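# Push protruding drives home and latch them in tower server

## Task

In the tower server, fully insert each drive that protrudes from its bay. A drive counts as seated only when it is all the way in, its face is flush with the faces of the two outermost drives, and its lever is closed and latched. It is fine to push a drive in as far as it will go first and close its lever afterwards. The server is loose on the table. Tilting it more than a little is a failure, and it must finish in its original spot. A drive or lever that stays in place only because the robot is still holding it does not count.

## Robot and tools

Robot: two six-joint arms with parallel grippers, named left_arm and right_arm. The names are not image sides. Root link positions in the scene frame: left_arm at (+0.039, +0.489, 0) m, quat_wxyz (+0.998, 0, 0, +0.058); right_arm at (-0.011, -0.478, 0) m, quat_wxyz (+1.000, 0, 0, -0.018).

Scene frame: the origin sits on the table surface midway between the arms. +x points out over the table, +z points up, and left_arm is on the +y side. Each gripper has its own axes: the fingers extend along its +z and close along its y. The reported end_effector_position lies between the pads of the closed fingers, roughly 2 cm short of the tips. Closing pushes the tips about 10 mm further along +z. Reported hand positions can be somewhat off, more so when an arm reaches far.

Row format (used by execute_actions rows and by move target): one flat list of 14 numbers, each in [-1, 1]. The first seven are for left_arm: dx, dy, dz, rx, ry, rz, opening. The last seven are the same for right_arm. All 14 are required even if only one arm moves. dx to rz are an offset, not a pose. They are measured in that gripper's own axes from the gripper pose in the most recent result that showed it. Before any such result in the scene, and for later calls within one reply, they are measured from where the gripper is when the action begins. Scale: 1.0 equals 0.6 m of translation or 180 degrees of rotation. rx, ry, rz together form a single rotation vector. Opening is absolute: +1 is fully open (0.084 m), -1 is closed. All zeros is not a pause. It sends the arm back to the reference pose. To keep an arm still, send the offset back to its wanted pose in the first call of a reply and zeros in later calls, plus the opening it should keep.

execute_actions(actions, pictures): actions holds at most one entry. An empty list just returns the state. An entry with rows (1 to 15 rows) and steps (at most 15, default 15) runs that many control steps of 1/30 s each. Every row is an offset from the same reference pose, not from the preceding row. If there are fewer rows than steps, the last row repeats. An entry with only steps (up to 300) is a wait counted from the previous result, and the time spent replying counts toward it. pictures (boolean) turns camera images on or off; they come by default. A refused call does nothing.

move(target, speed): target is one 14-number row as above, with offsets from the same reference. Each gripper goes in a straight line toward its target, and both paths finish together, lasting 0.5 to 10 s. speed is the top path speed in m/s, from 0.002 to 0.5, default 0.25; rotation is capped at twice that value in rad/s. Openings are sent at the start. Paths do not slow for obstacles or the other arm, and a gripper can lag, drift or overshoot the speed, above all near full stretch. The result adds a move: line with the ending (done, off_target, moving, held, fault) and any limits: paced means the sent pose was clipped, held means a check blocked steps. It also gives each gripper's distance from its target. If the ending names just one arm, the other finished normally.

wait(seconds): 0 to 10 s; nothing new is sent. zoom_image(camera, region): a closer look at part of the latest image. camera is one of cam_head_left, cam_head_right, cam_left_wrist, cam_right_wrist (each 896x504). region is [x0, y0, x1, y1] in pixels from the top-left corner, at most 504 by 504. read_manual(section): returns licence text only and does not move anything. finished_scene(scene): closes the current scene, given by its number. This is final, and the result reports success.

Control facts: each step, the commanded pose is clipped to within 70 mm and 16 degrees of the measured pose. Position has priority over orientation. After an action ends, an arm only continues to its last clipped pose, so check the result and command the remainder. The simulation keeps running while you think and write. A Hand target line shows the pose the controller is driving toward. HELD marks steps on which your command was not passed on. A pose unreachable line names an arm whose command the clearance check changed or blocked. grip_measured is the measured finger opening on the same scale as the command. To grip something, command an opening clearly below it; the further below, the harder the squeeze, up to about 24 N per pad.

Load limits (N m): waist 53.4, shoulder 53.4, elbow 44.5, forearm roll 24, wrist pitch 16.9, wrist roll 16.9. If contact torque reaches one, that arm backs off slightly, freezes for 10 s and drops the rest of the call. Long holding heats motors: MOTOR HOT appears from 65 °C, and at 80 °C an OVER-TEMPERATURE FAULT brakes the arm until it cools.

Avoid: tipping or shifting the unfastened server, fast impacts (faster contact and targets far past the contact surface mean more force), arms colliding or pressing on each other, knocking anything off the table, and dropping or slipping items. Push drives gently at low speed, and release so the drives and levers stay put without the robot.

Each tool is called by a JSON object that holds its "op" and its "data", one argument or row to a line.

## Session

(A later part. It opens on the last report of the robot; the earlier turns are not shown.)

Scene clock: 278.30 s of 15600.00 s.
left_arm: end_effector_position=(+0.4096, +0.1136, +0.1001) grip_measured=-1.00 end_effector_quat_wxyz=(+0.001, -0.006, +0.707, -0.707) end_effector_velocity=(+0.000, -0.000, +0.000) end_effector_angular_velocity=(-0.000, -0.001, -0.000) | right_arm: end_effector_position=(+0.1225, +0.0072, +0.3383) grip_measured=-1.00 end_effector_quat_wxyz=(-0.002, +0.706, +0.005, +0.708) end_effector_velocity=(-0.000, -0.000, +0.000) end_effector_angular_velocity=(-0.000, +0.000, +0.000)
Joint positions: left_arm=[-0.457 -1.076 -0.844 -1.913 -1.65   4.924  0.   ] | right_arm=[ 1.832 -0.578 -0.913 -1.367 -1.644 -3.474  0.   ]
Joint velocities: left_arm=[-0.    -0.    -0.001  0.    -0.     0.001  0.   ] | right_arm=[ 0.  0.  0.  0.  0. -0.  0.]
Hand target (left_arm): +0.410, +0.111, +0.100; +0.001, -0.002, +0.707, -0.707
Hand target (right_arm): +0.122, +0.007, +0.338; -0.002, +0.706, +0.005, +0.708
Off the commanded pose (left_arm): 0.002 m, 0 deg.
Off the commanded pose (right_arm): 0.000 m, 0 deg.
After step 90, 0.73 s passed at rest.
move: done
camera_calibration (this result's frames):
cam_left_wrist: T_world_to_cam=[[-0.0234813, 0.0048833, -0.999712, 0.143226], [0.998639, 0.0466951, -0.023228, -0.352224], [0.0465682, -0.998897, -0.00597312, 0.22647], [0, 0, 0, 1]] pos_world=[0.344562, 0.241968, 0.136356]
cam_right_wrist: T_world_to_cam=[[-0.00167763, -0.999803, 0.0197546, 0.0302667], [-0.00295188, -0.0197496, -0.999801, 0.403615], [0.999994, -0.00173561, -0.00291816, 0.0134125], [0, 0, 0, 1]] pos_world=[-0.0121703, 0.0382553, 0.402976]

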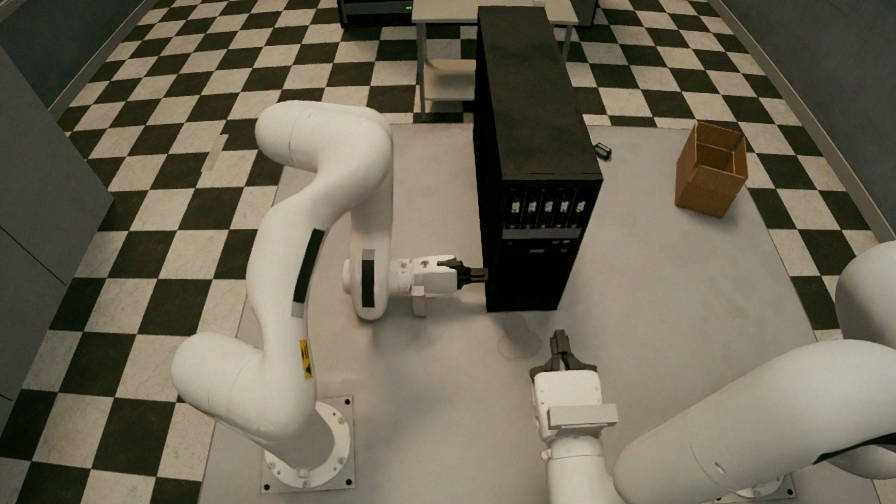

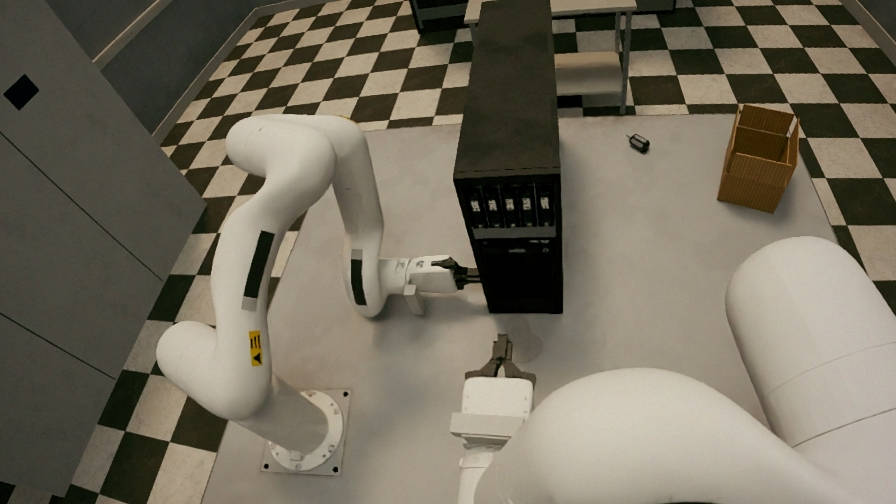

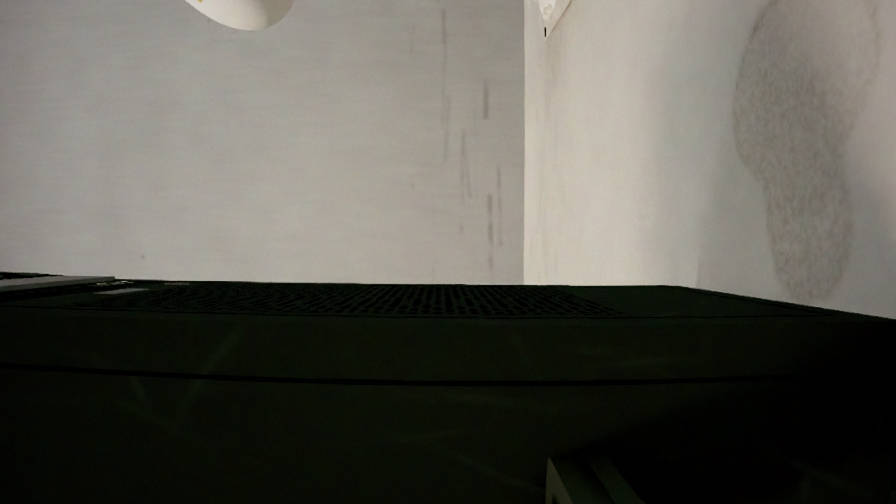

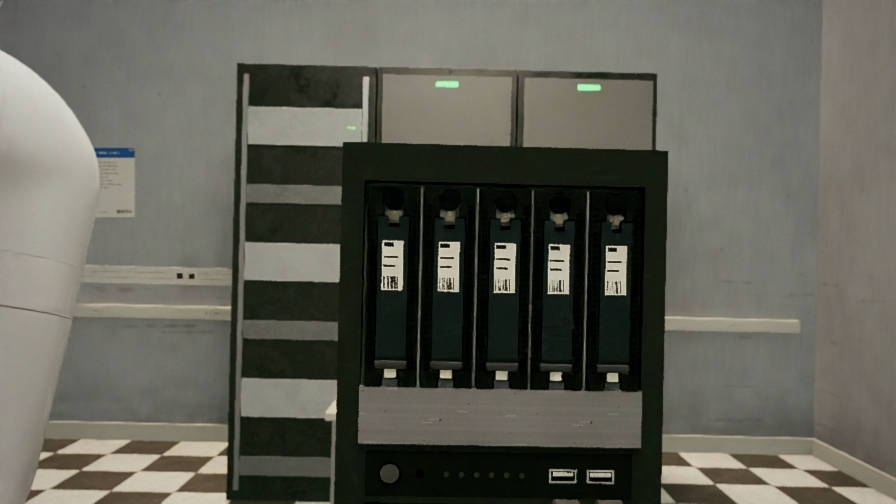

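{"op": "move", "data": {
  "target": [0, 0, 0.007, 0, 0, 0, -1, 0, 0, 0, 0, 0, 0, -1],
  "speed": 0.003
}}

Scene clock: 282.33 s of 15600.00 s.
left_arm: end_effector_position=(+0.4095, +0.1134, +0.1001) grip_measured=-1.00 end_effector_quat_wxyz=(+0.001, -0.011, +0.706, -0.708) end_effector_velocity=(-0.000, +0.000, -0.000) end_effector_angular_velocity=(+0.000, +0.001, -0.000) | right_arm: end_effector_position=(+0.1225, +0.0072, +0.3383) grip_measured=-1.00 end_effector_quat_wxyz=(-0.002, +0.706, +0.005, +0.708) end_effector_velocity=(-0.000, -0.000, +0.000) end_effector_angular_velocity=(-0.002, -0.001, +0.000)
Joint positions: left_arm=[-0.46  -1.077 -0.84  -1.923 -1.656  4.92   0.   ] | right_arm=[ 1.832 -0.578 -0.913 -1.367 -1.644 -3.474  0.   ]
Joint velocities: left_arm=[-0.     0.     0.001 -0.     0.    -0.     0.   ] | right_arm=[ 0.    -0.     0.    -0.    -0.001 -0.002  0.   ]
Hand target (left_arm): +0.410, +0.109, +0.100; +0.001, -0.006, +0.707, -0.707
Hand target (right_arm): +0.122, +0.007, +0.338; -0.002, +0.706, +0.005, +0.708
Off the commanded pose (left_arm): 0.004 m, 1 deg.
Off the commanded pose (right_arm): 0.000 m, 0 deg.
move: off_target (left_arm)
camera_calibration (this result's frames):
cam_left_wrist: T_world_to_cam=[[-0.0305711, 0.003174, -0.999528, 0.146285], [0.998024, 0.0550187, -0.0303504, -0.352042], [0.0548963, -0.99848, -0.00484971, 0.222685], [0, 0, 0, 1]] pos_world=[0.343594, 0.241251, 0.136611]
cam_right_wrist: T_world_to_cam=[[-0.00167768, -0.999803, 0.0197547, 0.0302666], [-0.00295195, -0.0197497, -0.999801, 0.403615], [0.999994, -0.00173566, -0.00291823, 0.0134125], [0, 0, 0, 1]] pos_world=[-0.0121702, 0.0382552, 0.402976]

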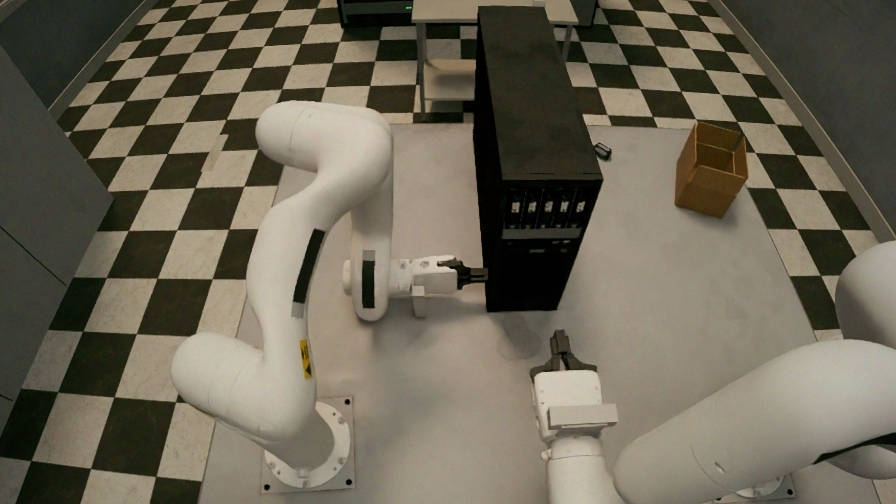

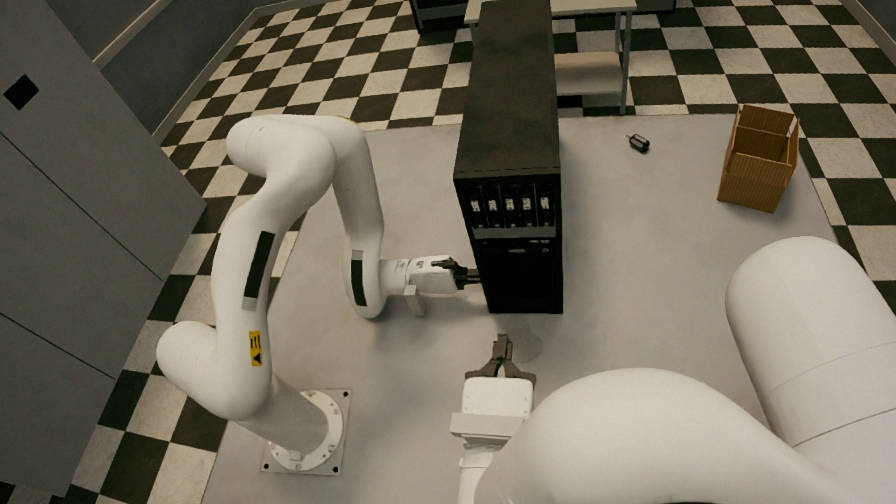

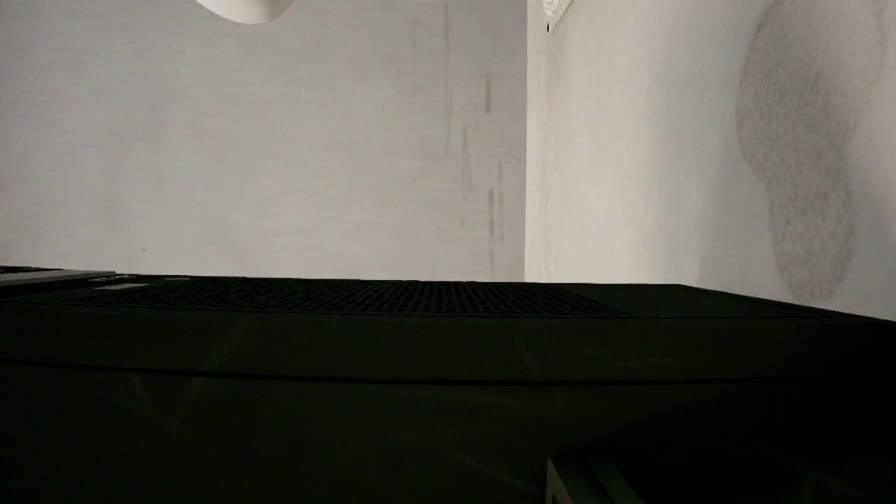

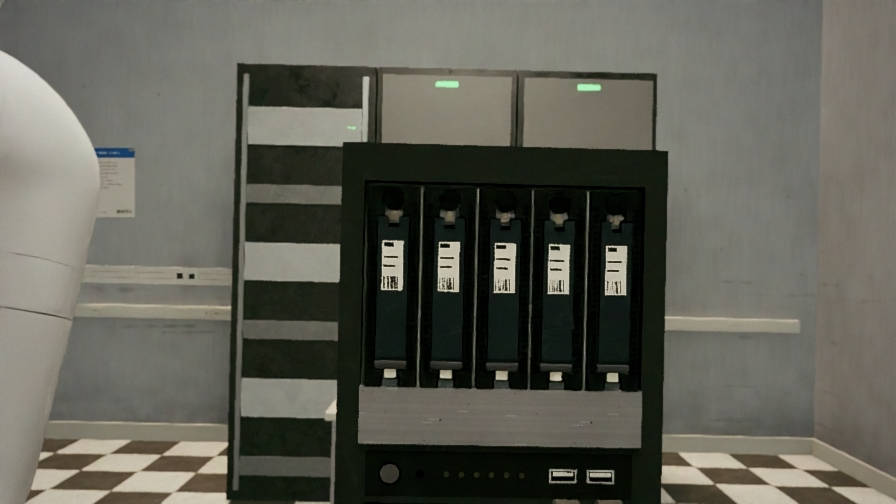

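{"op": "execute_actions", "data": {
  "actions": []
}}

Scene clock: 287.17 s of 15600.00 s.
left_arm: end_effector_position=(+0.4095, +0.1134, +0.1001) grip_measured=-1.00 end_effector_quat_wxyz=(+0.001, -0.011, +0.706, -0.708) end_effector_velocity=(-0.000, +0.000, -0.000) end_effector_angular_velocity=(+0.001, +0.003, +0.001) | right_arm: end_effector_position=(+0.1225, +0.0072, +0.3383) grip_measured=-1.00 end_effector_quat_wxyz=(-0.002, +0.706, +0.005, +0.708) end_effector_velocity=(+0.000, -0.000, +0.000) end_effector_angular_velocity=(+0.000, +0.000, -0.001)
Joint positions: left_arm=[-0.46  -1.077 -0.84  -1.923 -1.656  4.92   0.   ] | right_arm=[ 1.832 -0.578 -0.913 -1.367 -1.644 -3.474  0.   ]
Joint velocities: left_arm=[ 0.    -0.     0.    -0.001  0.    -0.003  0.   ] | right_arm=[-0.001  0.    -0.     0.     0.    -0.     0.   ]
Hand target (left_arm): +0.410, +0.109, +0.100; +0.001, -0.006, +0.707, -0.707
Hand target (right_arm): +0.122, +0.007, +0.338; -0.002, +0.706, +0.005, +0.708
Off the commanded pose (left_arm): 0.004 m, 1 deg.
Off the commanded pose (right_arm): 0.000 m, 0 deg.
Steps of this call (steps 1 to 90: nothing new was sent; then 1.83 s passed at rest). Readings (end_effector_position):
1: left_arm (+0.4095, +0.1134, +0.1001) | right_arm (+0.1225, +0.0072, +0.3383)
2: left_arm (+0.4095, +0.1134, +0.1001) | right_arm (+0.1225, +0.0072, +0.3383)
4: left_arm (+0.4095, +0.1134, +0.1001) | right_arm (+0.1225, +0.0072, +0.3383)
8: left_arm (+0.4095, +0.1134, +0.1001) | right_arm (+0.1225, +0.0072, +0.3383)
90: the state above
camera_calibration (this result's frames):
cam_left_wrist: T_world_to_cam=[[-0.0306229, 0.00322183, -0.999526, 0.146302], [0.99802, 0.0550608, -0.0303993, -0.352041], [0.0549367, -0.998478, -0.00490158, 0.222674], [0, 0, 0, 1]] pos_world=[0.343591, 0.241248, 0.136622]
cam_right_wrist: T_world_to_cam=[[-0.0016777, -0.999803, 0.0197547, 0.0302666], [-0.00295194, -0.0197497, -0.999801, 0.403615], [0.999994, -0.00173568, -0.00291823, 0.0134125], [0, 0, 0, 1]] pos_world=[-0.0121702, 0.0382552, 0.402976]

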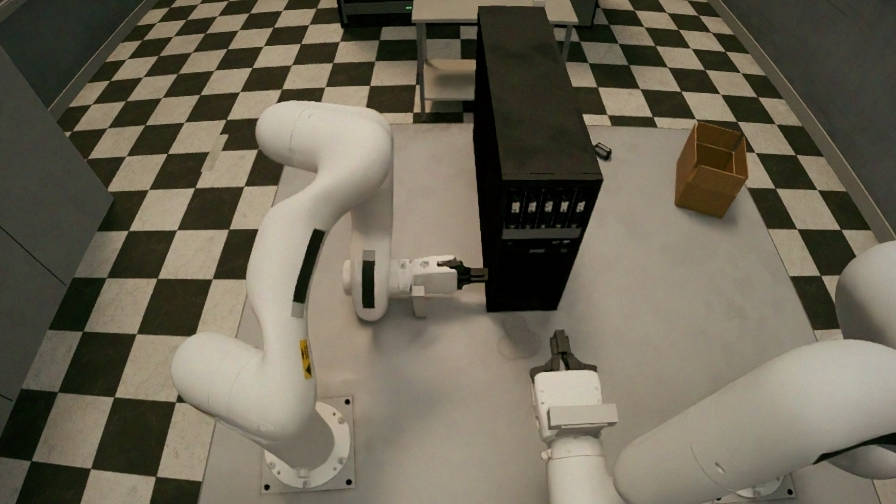

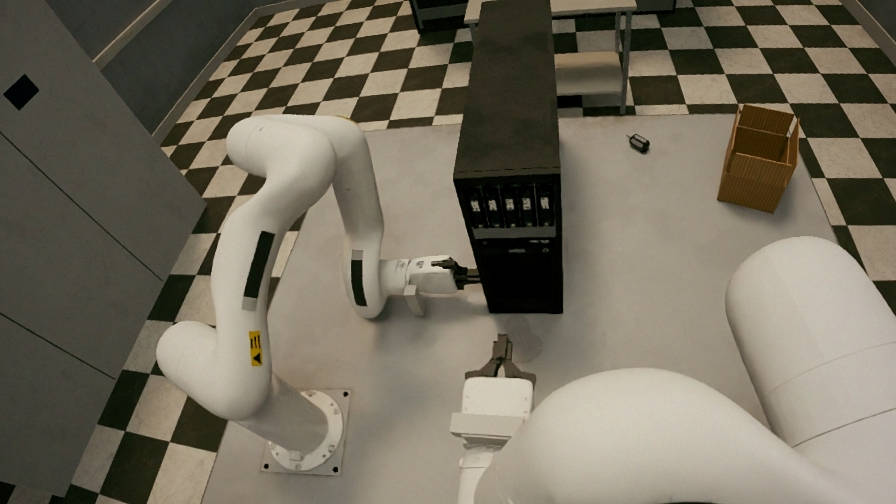

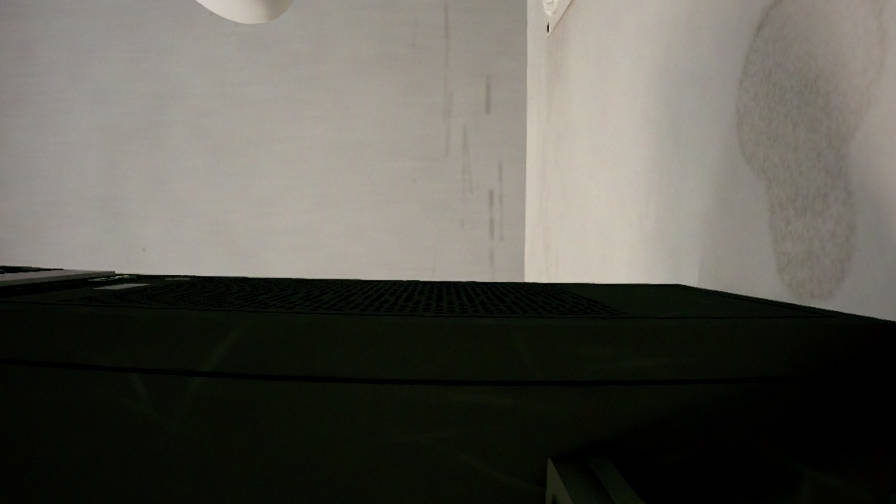

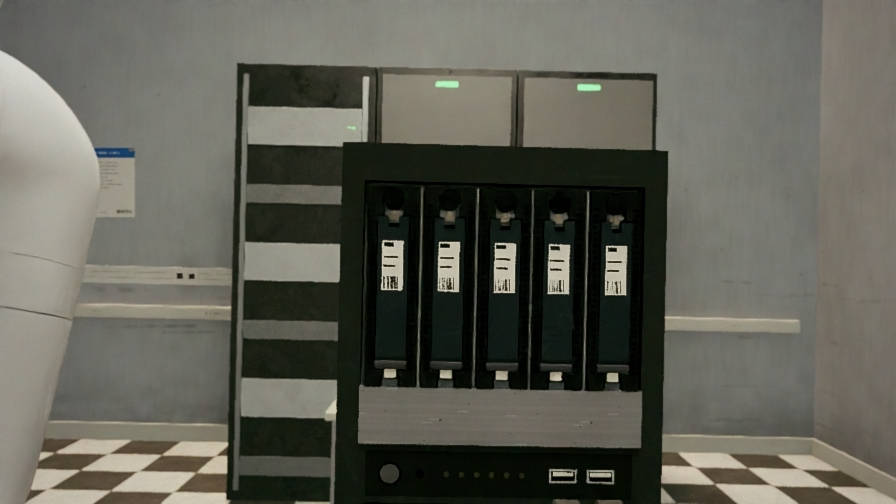

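{"op": "zoom_image", "data": {
  "camera": "cam_right_wrist",
  "region": [400, 230, 480, 270]
}}

Region (400, 230, 480, 270) of cam_right_wrist's 896x504 image, scaled by 6.300, with more detail than that image has.

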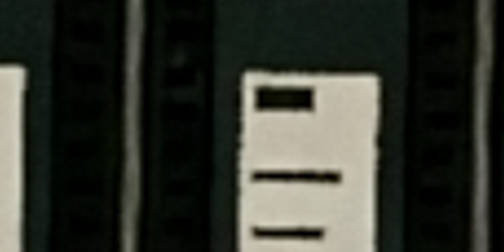

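The label's left edge reads u≈438.1, so the server is still about 1.3 mm off its start. I'll nudge it in short steps and check after each one.

{"op": "execute_actions", "data": {
  "actions": [
    {"rows": [[0, 0, 0.011, 0, 0, 0, -1, 0, 0, 0, 0, 0, 0, -1]], "steps": 15}
  ],
  "pictures": false
}}

Scene clock: 292.13 s of 15600.00 s.
left_arm: end_effector_position=(+0.4092, +0.1092, +0.1000) grip_measured=-1.00 end_effector_quat_wxyz=(+0.001, -0.015, +0.706, -0.708) end_effector_velocity=(+0.000, -0.000, +0.000) end_effector_angular_velocity=(-0.000, +0.000, +0.002) | right_arm: end_effector_position=(+0.1225, +0.0072, +0.3383) grip_measured=-1.00 end_effector_quat_wxyz=(-0.002, +0.706, +0.005, +0.708) end_effector_velocity=(-0.000, +0.000, -0.000) end_effector_angular_velocity=(+0.000, -0.000, +0.000)
Joint positions: left_arm=[-0.471 -1.077 -0.84  -1.938 -1.66   4.914  0.   ] | right_arm=[ 1.832 -0.578 -0.913 -1.367 -1.644 -3.474  0.   ]
Joint velocities: left_arm=[-0.     0.     0.    -0.002 -0.001 -0.001  0.   ] | right_arm=[ 0.    -0.001 -0.     0.    -0.     0.     0.   ]
Hand target (left_arm): +0.410, +0.107, +0.100; +0.001, -0.011, +0.706, -0.708
Hand target (right_arm): +0.122, +0.007, +0.338; -0.002, +0.706, +0.005, +0.708
Off the commanded pose (left_arm): 0.002 m, 0 deg.
Off the commanded pose (right_arm): 0.000 m, 0 deg.
Steps of this call (steps 1 to 90: nothing new was sent; then 1.47 s passed at rest; steps 91 to 105: all 15 steps of this action). Readings (end_effector_position):
91: left_arm (+0.4095, +0.1134, +0.1001) | right_arm (+0.1225, +0.0072, +0.3383)
92: left_arm (+0.4095, +0.1130, +0.1001) | right_arm (+0.1225, +0.0072, +0.3383)
94: left_arm (+0.4093, +0.1110, +0.1001) | right_arm (+0.1225, +0.0072, +0.3383)
98: left_arm (+0.4092, +0.1094, +0.1000) | right_arm (+0.1225, +0.0072, +0.3383)
105: the state above

The hand moved 4.2 mm (y 0.1134 → 0.1092), far more than the ~1.3 mm I wanted. The server has probably overshot its start. I'll stop pressing, back the hand off and measure.

{"op": "move", "data": {
  "target": [0, 0, -0.05, 0, 0, 0, -1, 0, 0, 0, 0, 0, 0, -1],
  "speed": 0.05
}}

{"op": "zoom_image", "data": {
  "camera": "cam_right_wrist",
  "region": [400, 230, 480, 270]
}}

Scene clock: 294.37 s of 15600.00 s.
left_arm: end_effector_position=(+0.4085, +0.1390, +0.1000) grip_measured=-1.00 end_effector_quat_wxyz=(+0.001, -0.015, +0.706, -0.708) end_effector_velocity=(-0.000, +0.001, +0.000) end_effector_angular_velocity=(-0.000, -0.001, -0.001) | right_arm: end_effector_position=(+0.1225, +0.0072, +0.3383) grip_measured=-1.00 end_effector_quat_wxyz=(-0.002, +0.706, +0.005, +0.708) end_effector_velocity=(-0.000, +0.000, -0.000) end_effector_angular_velocity=(-0.001, +0.000, +0.000)
Joint positions: left_arm=[-0.398 -1.075 -0.817 -1.865 -1.65   4.941  0.   ] | right_arm=[ 1.832 -0.578 -0.913 -1.367 -1.644 -3.474  0.   ]
Joint velocities: left_arm=[0.003 0.    0.001 0.004 0.    0.002 0.   ] | right_arm=[ 0.    -0.     0.    -0.     0.001 -0.     0.   ]
Hand target (left_arm): +0.408, +0.139, +0.100; +0.001, -0.015, +0.706, -0.708
Hand target (right_arm): +0.122, +0.007, +0.338; -0.002, +0.706, +0.005, +0.708
Off the commanded pose (left_arm): 0.000 m, 0 deg.
Off the commanded pose (right_arm): 0.000 m, 0 deg.
move: done
camera_calibration (this result's frames):
cam_left_wrist: T_world_to_cam=[[-0.0353305, 0.0021124, -0.999373, 0.148171], [0.997592, 0.059789, -0.0351412, -0.352442], [0.0596773, -0.998209, -0.00421969, 0.246303], [0, 0, 0, 1]] pos_world=[0.342129, 0.266621, 0.136733]
cam_right_wrist: T_world_to_cam=[[-0.00167786, -0.999803, 0.0197547, 0.0302666], [-0.00295181, -0.0197497, -0.999801, 0.403615], [0.999994, -0.00173584, -0.00291809, 0.0134125], [0, 0, 0, 1]] pos_world=[-0.0121702, 0.0382552, 0.402976]

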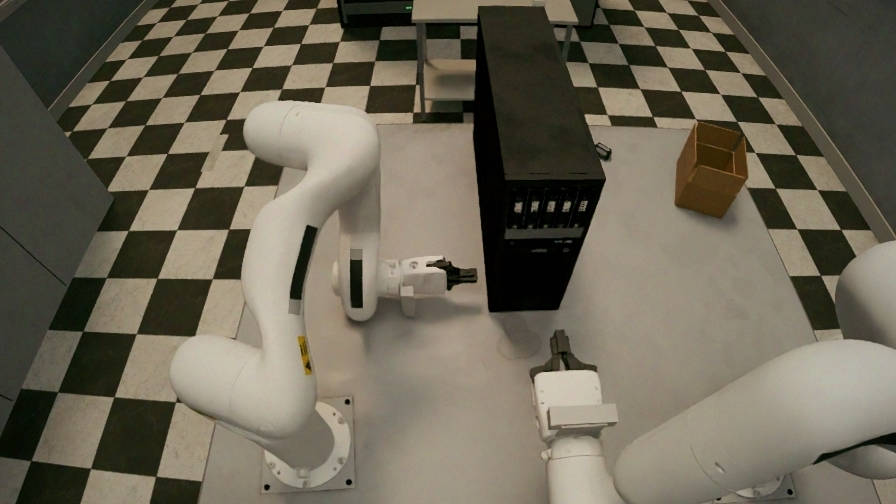

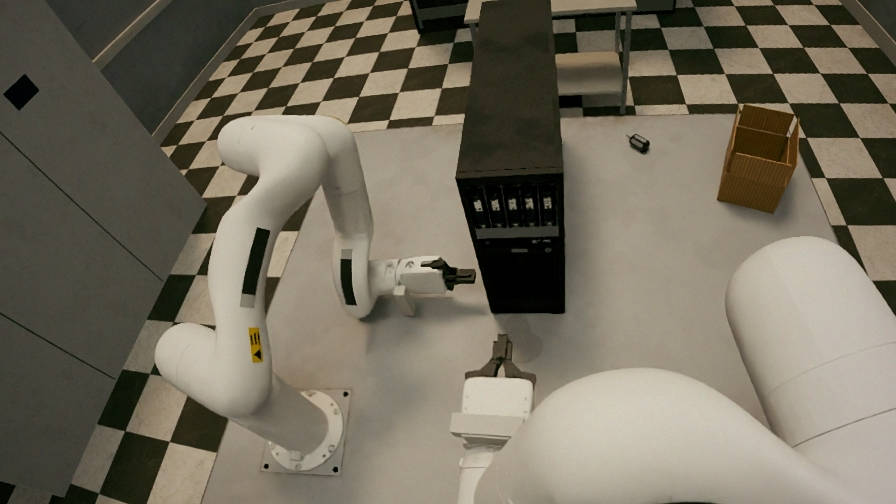

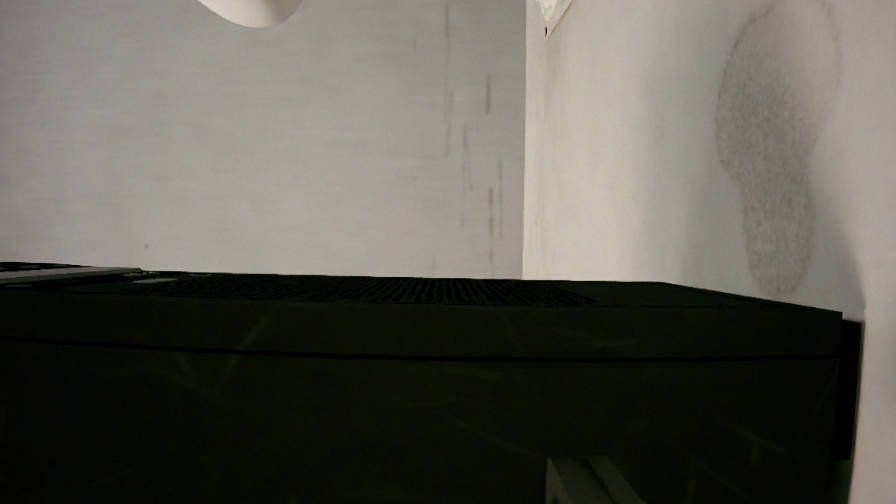

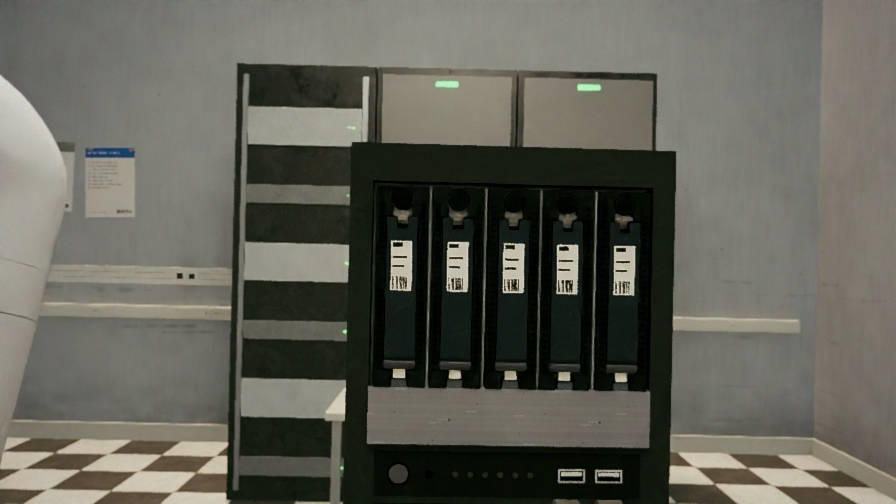

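Region (400, 230, 480, 270) of cam_right_wrist's 896x504 image, scaled by 6.300, with more detail than that image has.

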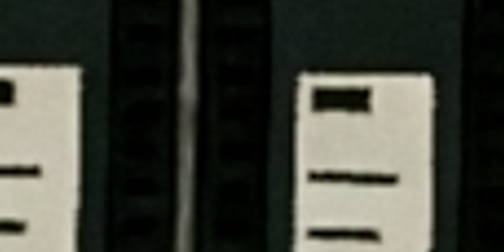

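That push overshot. The label edge now reads u≈446.8 against a start of about 440–441. The front went from about 1.3 mm off toward +y to about 3.5 mm off toward −y, so it's now further from its start than before. I can't finish the scene like this.

To correct it:
1. Move the right arm to the server's right face, low down.
2. Put the left wrist camera in front as the measuring view.
3. Push back about 3.5 mm in two phases: a brief push to break the static friction, then a target limited to the travel I want. That should stop it running on again.

{"op": "move", "data": {
  "target": [0, 0, 0, 0, 0, 0, -1, -0.064, 0.345, 0.2125, 0, -0.5, 0, -1],
  "speed": 0.2
}}

Scene clock: 319.93 s of 15600.00 s.
left_arm: end_effector_position=(+0.4085, +0.1390, +0.1000) grip_measured=-1.00 end_effector_quat_wxyz=(+0.001, -0.015, +0.706, -0.708) end_effector_velocity=(+0.000, -0.000, +0.000) end_effector_angular_velocity=(-0.000, -0.000, +0.001) | right_arm: end_effector_position=(+0.2537, -0.1978, +0.3039) grip_measured=-1.00 end_effector_quat_wxyz=(+0.002, +1.000, +0.004, +0.006) end_effector_velocity=(+0.001, -0.001, -0.000) end_effector_angular_velocity=(-0.000, +0.010, +0.000)
Joint positions: left_arm=[-0.398 -1.075 -0.817 -1.865 -1.65   4.941  0.   ] | right_arm=[ 0.856  0.046 -0.714 -0.017 -0.757 -5.459  0.   ]
Joint velocities: left_arm=[ 0.    -0.    -0.001 -0.001 -0.    -0.     0.   ] | right_arm=[-0.008 -0.003 -0.003  0.01  -0.006 -0.016  0.   ]
Hand target (left_arm): +0.408, +0.139, +0.100; +0.001, -0.015, +0.706, -0.708
Hand target (right_arm): +0.254, -0.198, +0.304; +0.002, +1.000, +0.004, +0.005
Off the commanded pose (left_arm): 0.000 m, 0 deg.
Off the commanded pose (right_arm): 0.003 m, 0 deg.
After step 90, 18.20 s passed at rest.
move: done
camera_calibration (this result's frames):
cam_left_wrist: T_world_to_cam=[[-0.0353306, 0.00211245, -0.999373, 0.148171], [0.997592, 0.059789, -0.0351412, -0.352442], [0.0596773, -0.998209, -0.00421974, 0.246303], [0, 0, 0, 1]] pos_world=[0.342129, 0.266621, 0.136733]
cam_right_wrist: T_world_to_cam=[[0.0239361, -0.999579, 0.0164084, -0.179216], [-0.999699, -0.0240209, -0.00499413, 0.315216], [0.00538617, -0.0162839, -0.999853, 0.434184], [0, 0, 0, 1]] pos_world=[0.317073, -0.164498, 0.438635]

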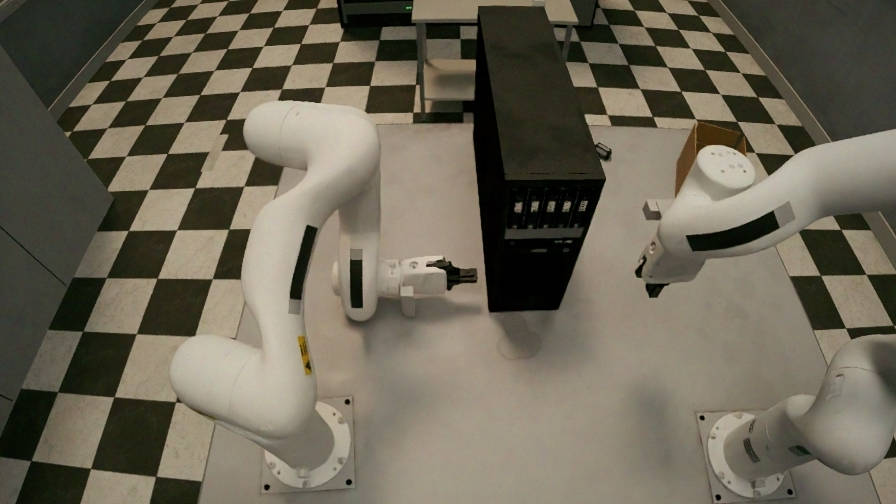

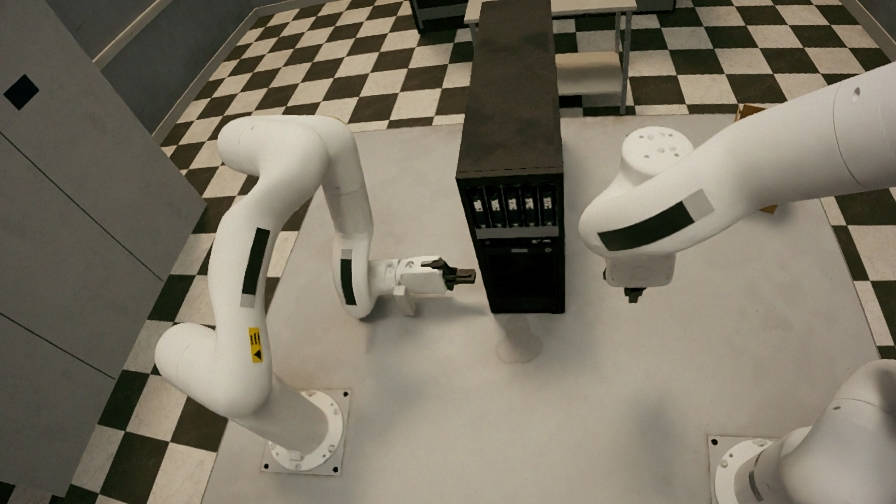

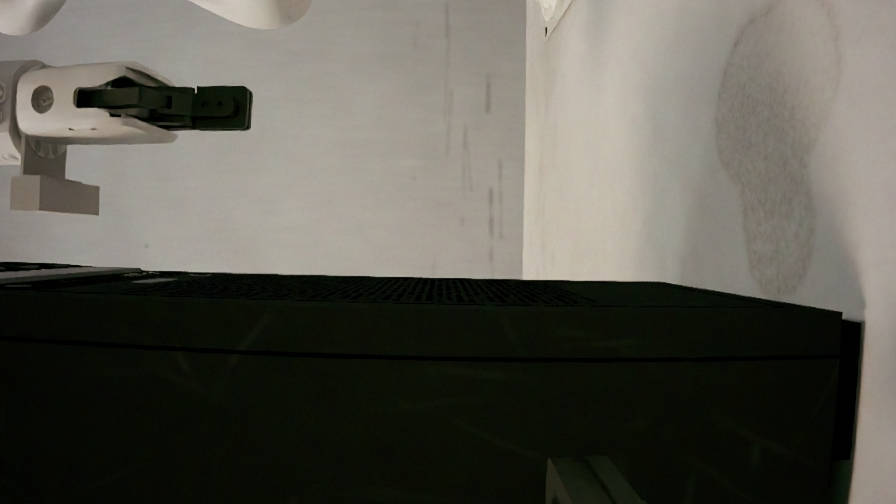

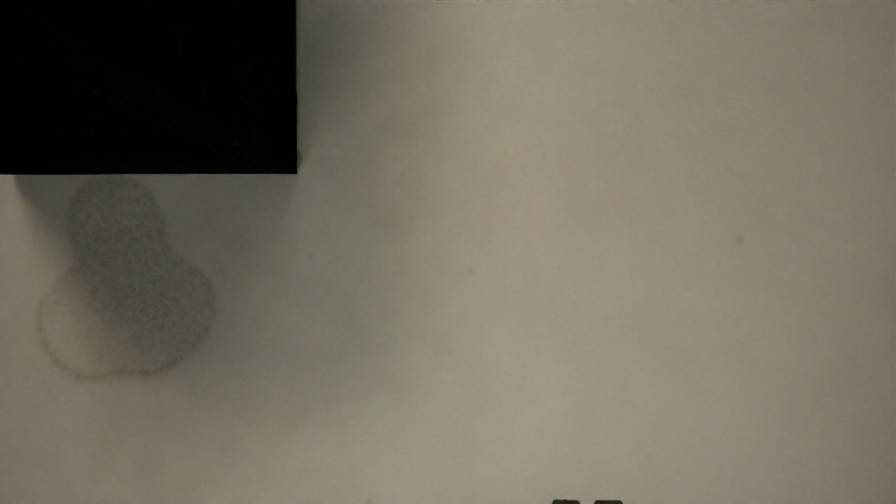

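{"op": "move", "data": {
  "target": [0.263, -0.333, -0.102, 0, -0.5, 0, -1, 0.26, 0.004, 0.273, 0, 0, 0, -1],
  "speed": 0.2
}}

Scene clock: 326.77 s of 15600.00 s.
left_arm: end_effector_position=(+0.2536, +0.1965, +0.3025) grip_measured=-1.00 end_effector_quat_wxyz=(+0.501, -0.510, +0.499, -0.491) end_effector_velocity=(-0.001, +0.000, +0.001) end_effector_angular_velocity=(+0.001, -0.000, +0.009) | right_arm: end_effector_position=(+0.4119, -0.2002, +0.1415) grip_measured=-1.00 end_effector_quat_wxyz=(+0.003, +1.000, +0.004, +0.006) end_effector_velocity=(+0.002, -0.002, -0.001) end_effector_angular_velocity=(-0.000, +0.001, -0.004)
Joint positions: left_arm=[-1.786 -0.363 -0.388 -4.833 -1.557  4.737  0.   ] | right_arm=[ 0.622 -0.498 -0.94  -0.029 -0.435 -5.678  0.   ]
Joint velocities: left_arm=[-0.002  0.002 -0.005 -0.011 -0.001  0.007  0.   ] | right_arm=[-0.005 -0.003 -0.002  0.     0.001 -0.001  0.   ]
Hand target (left_arm): +0.253, +0.196, +0.303; +0.501, -0.510, +0.498, -0.490
Hand target (right_arm): +0.412, -0.200, +0.141; +0.003, +1.000, +0.004, +0.006
Off the commanded pose (left_arm): 0.001 m, 0 deg.
Off the commanded pose (right_arm): 0.001 m, 0 deg.
move: done
camera_calibration (this result's frames):
cam_left_wrist: T_world_to_cam=[[-0.0221056, -0.0175455, -0.999602, 0.345554], [-0.0592511, 0.998112, -0.016209, -0.116337], [0.997998, 0.0588692, -0.0231034, -0.126162], [0, 0, 0, 1]] pos_world=[0.126655, 0.129608, 0.340615]
cam_right_wrist: T_world_to_cam=[[0.0235816, -0.999562, 0.017875, -0.182737], [-0.999697, -0.0237039, -0.00666196, 0.472785], [0.00708275, -0.0177125, -0.999818, 0.269869], [0, 0, 0, 1]] pos_world=[0.475039, -0.16667, 0.276236]

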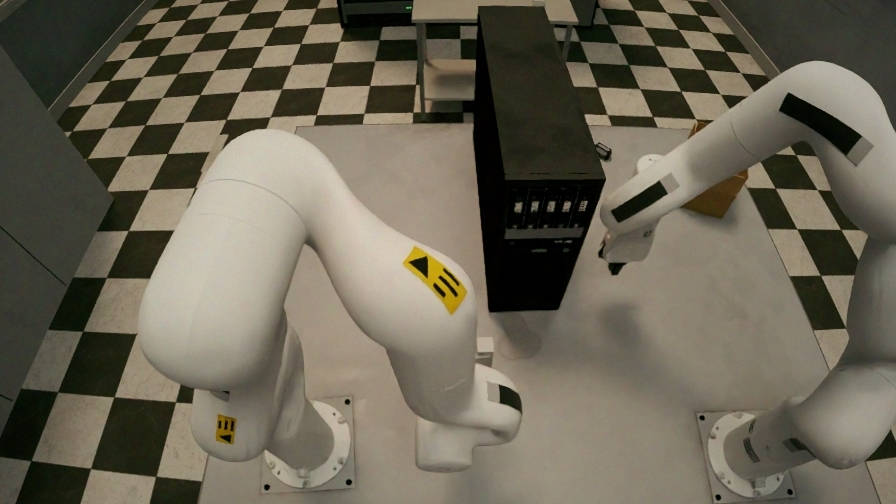

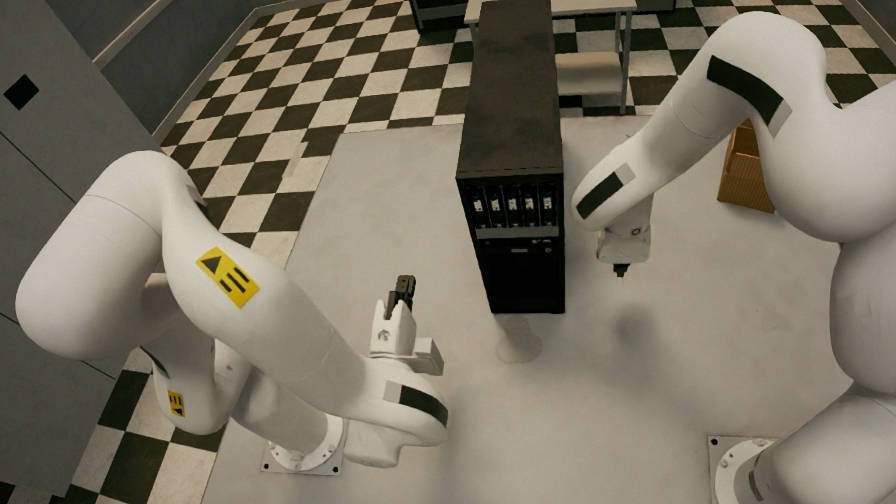

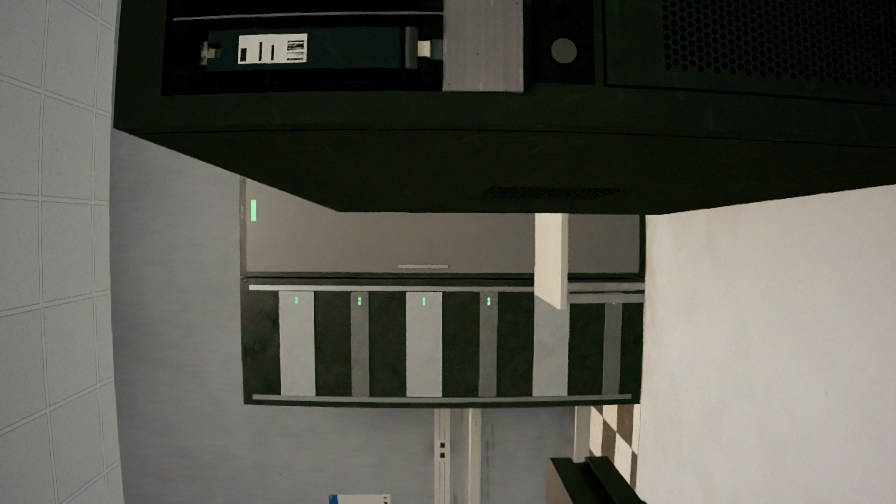

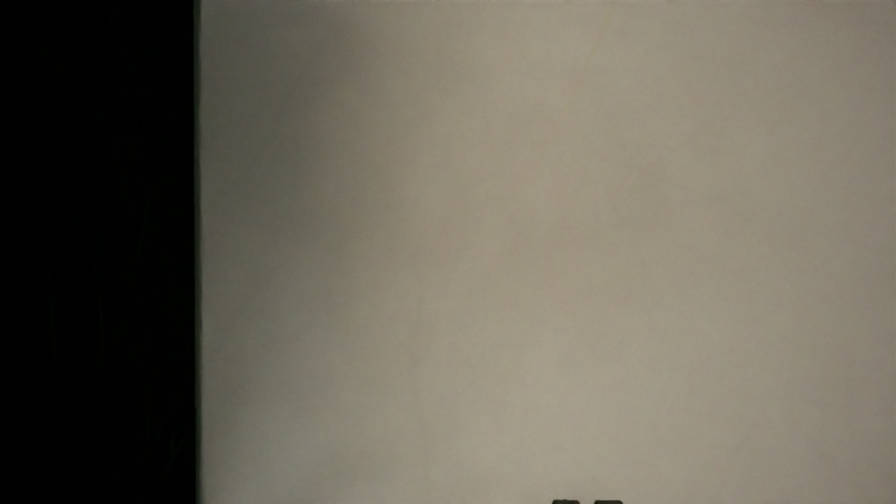

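{"op": "move", "data": {
  "target": [0.277, -0.063, -0.207, 0, 0, -0.5, -1, 0, 0, 0, 0.5, 0, 0, -1],
  "speed": 0.2
}}

Scene clock: 335.90 s of 15600.00 s.
left_arm: end_effector_position=(+0.1339, +0.0275, +0.3427) grip_measured=-1.00 end_effector_quat_wxyz=(-0.007, +0.713, +0.008, +0.701) end_effector_velocity=(+0.000, +0.000, -0.000) end_effector_angular_velocity=(+0.000, -0.000, -0.000) | right_arm: end_effector_position=(+0.4126, -0.2008, +0.1416) grip_measured=-1.00 end_effector_quat_wxyz=(-0.196, +0.940, -0.222, -0.170) end_effector_velocity=(+0.000, +0.000, -0.000) end_effector_angular_velocity=(+0.018, +0.029, -0.016)
Joint positions: left_arm=[-1.996 -0.551 -0.898 -5.03  -1.666  3.469  0.   ] | right_arm=[ 0.372 -0.571 -0.954  0.903 -0.684 -6.281  0.   ]
Joint velocities: left_arm=[ 0. -0.  0.  0.  0. -0.  0.] | right_arm=[-0.011 -0.012 -0.009  0.014 -0.029 -0.001  0.   ]
Hand target (left_arm): +0.134, +0.027, +0.343; -0.007, +0.713, +0.008, +0.701
Hand target (right_arm): +0.413, -0.201, +0.142; -0.197, +0.939, -0.223, -0.171
Off the commanded pose (left_arm): 0.000 m, 0 deg.
Off the commanded pose (right_arm): 0.001 m, 73 deg; orientation clipped at the last step of the last action.
joint sent to its limit (right arm) — the command would take joint 6 (wrist roll) past its lower limit, so that joint was sent only as far as its limit.
After step 90, 0.13 s passed at rest.
move: off_target (right_arm); limits=paced
camera_calibration (this result's frames):
cam_left_wrist: T_world_to_cam=[[0.0163296, -0.999714, 0.0174458, 0.053417], [-0.052906, -0.0182876, -0.998432, 0.409585], [0.998466, 0.015381, -0.0531896, 0.0155922], [0, 0, 0, 1]] pos_world=[0.00522903, 0.0606523, 0.408841]
cam_right_wrist: T_world_to_cam=[[-0.468272, -0.834795, -0.289549, 0.0961765], [-0.849556, 0.33531, 0.407212, 0.424979], [-0.24285, 0.436674, -0.866221, 0.445437], [0, 0, 0, 1]] pos_world=[0.514254, -0.256722, 0.240638]

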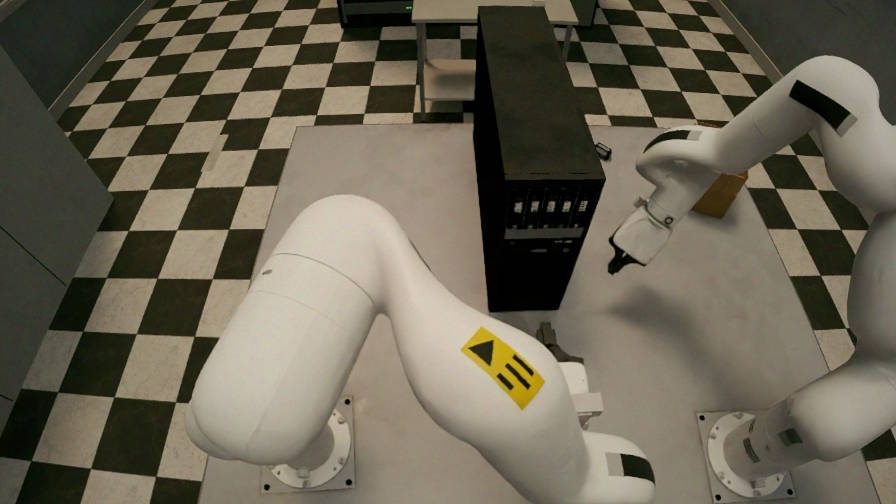

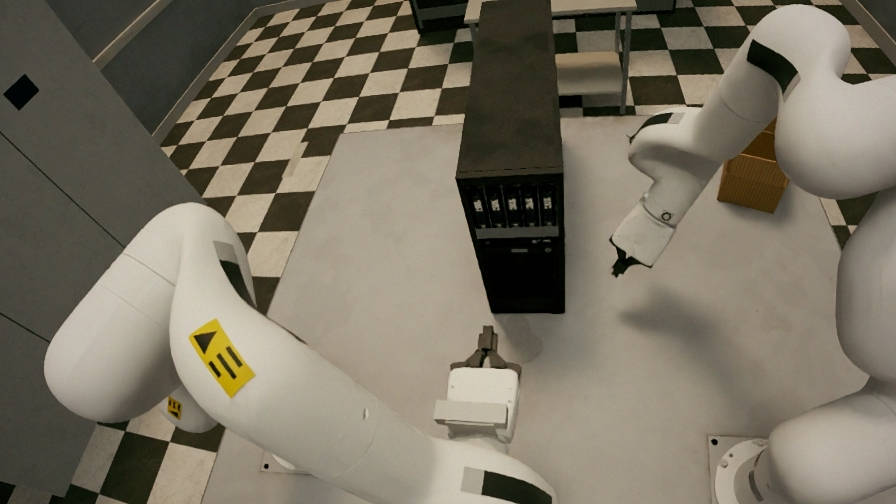

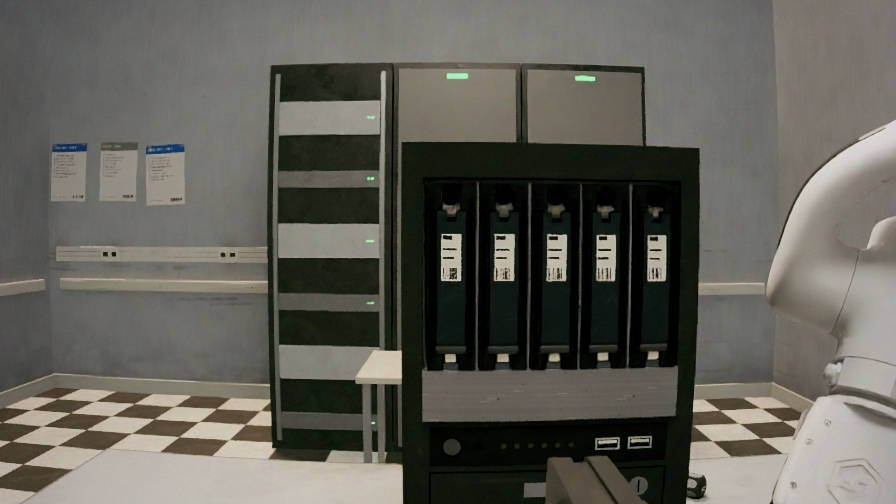

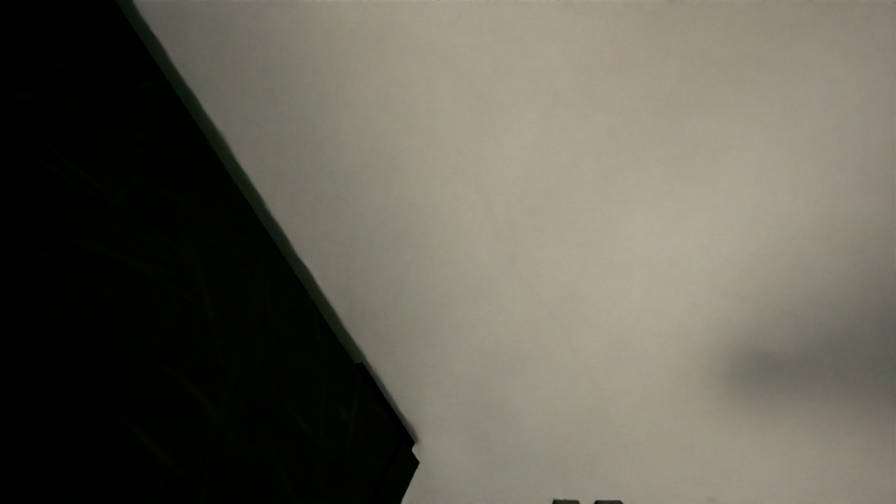

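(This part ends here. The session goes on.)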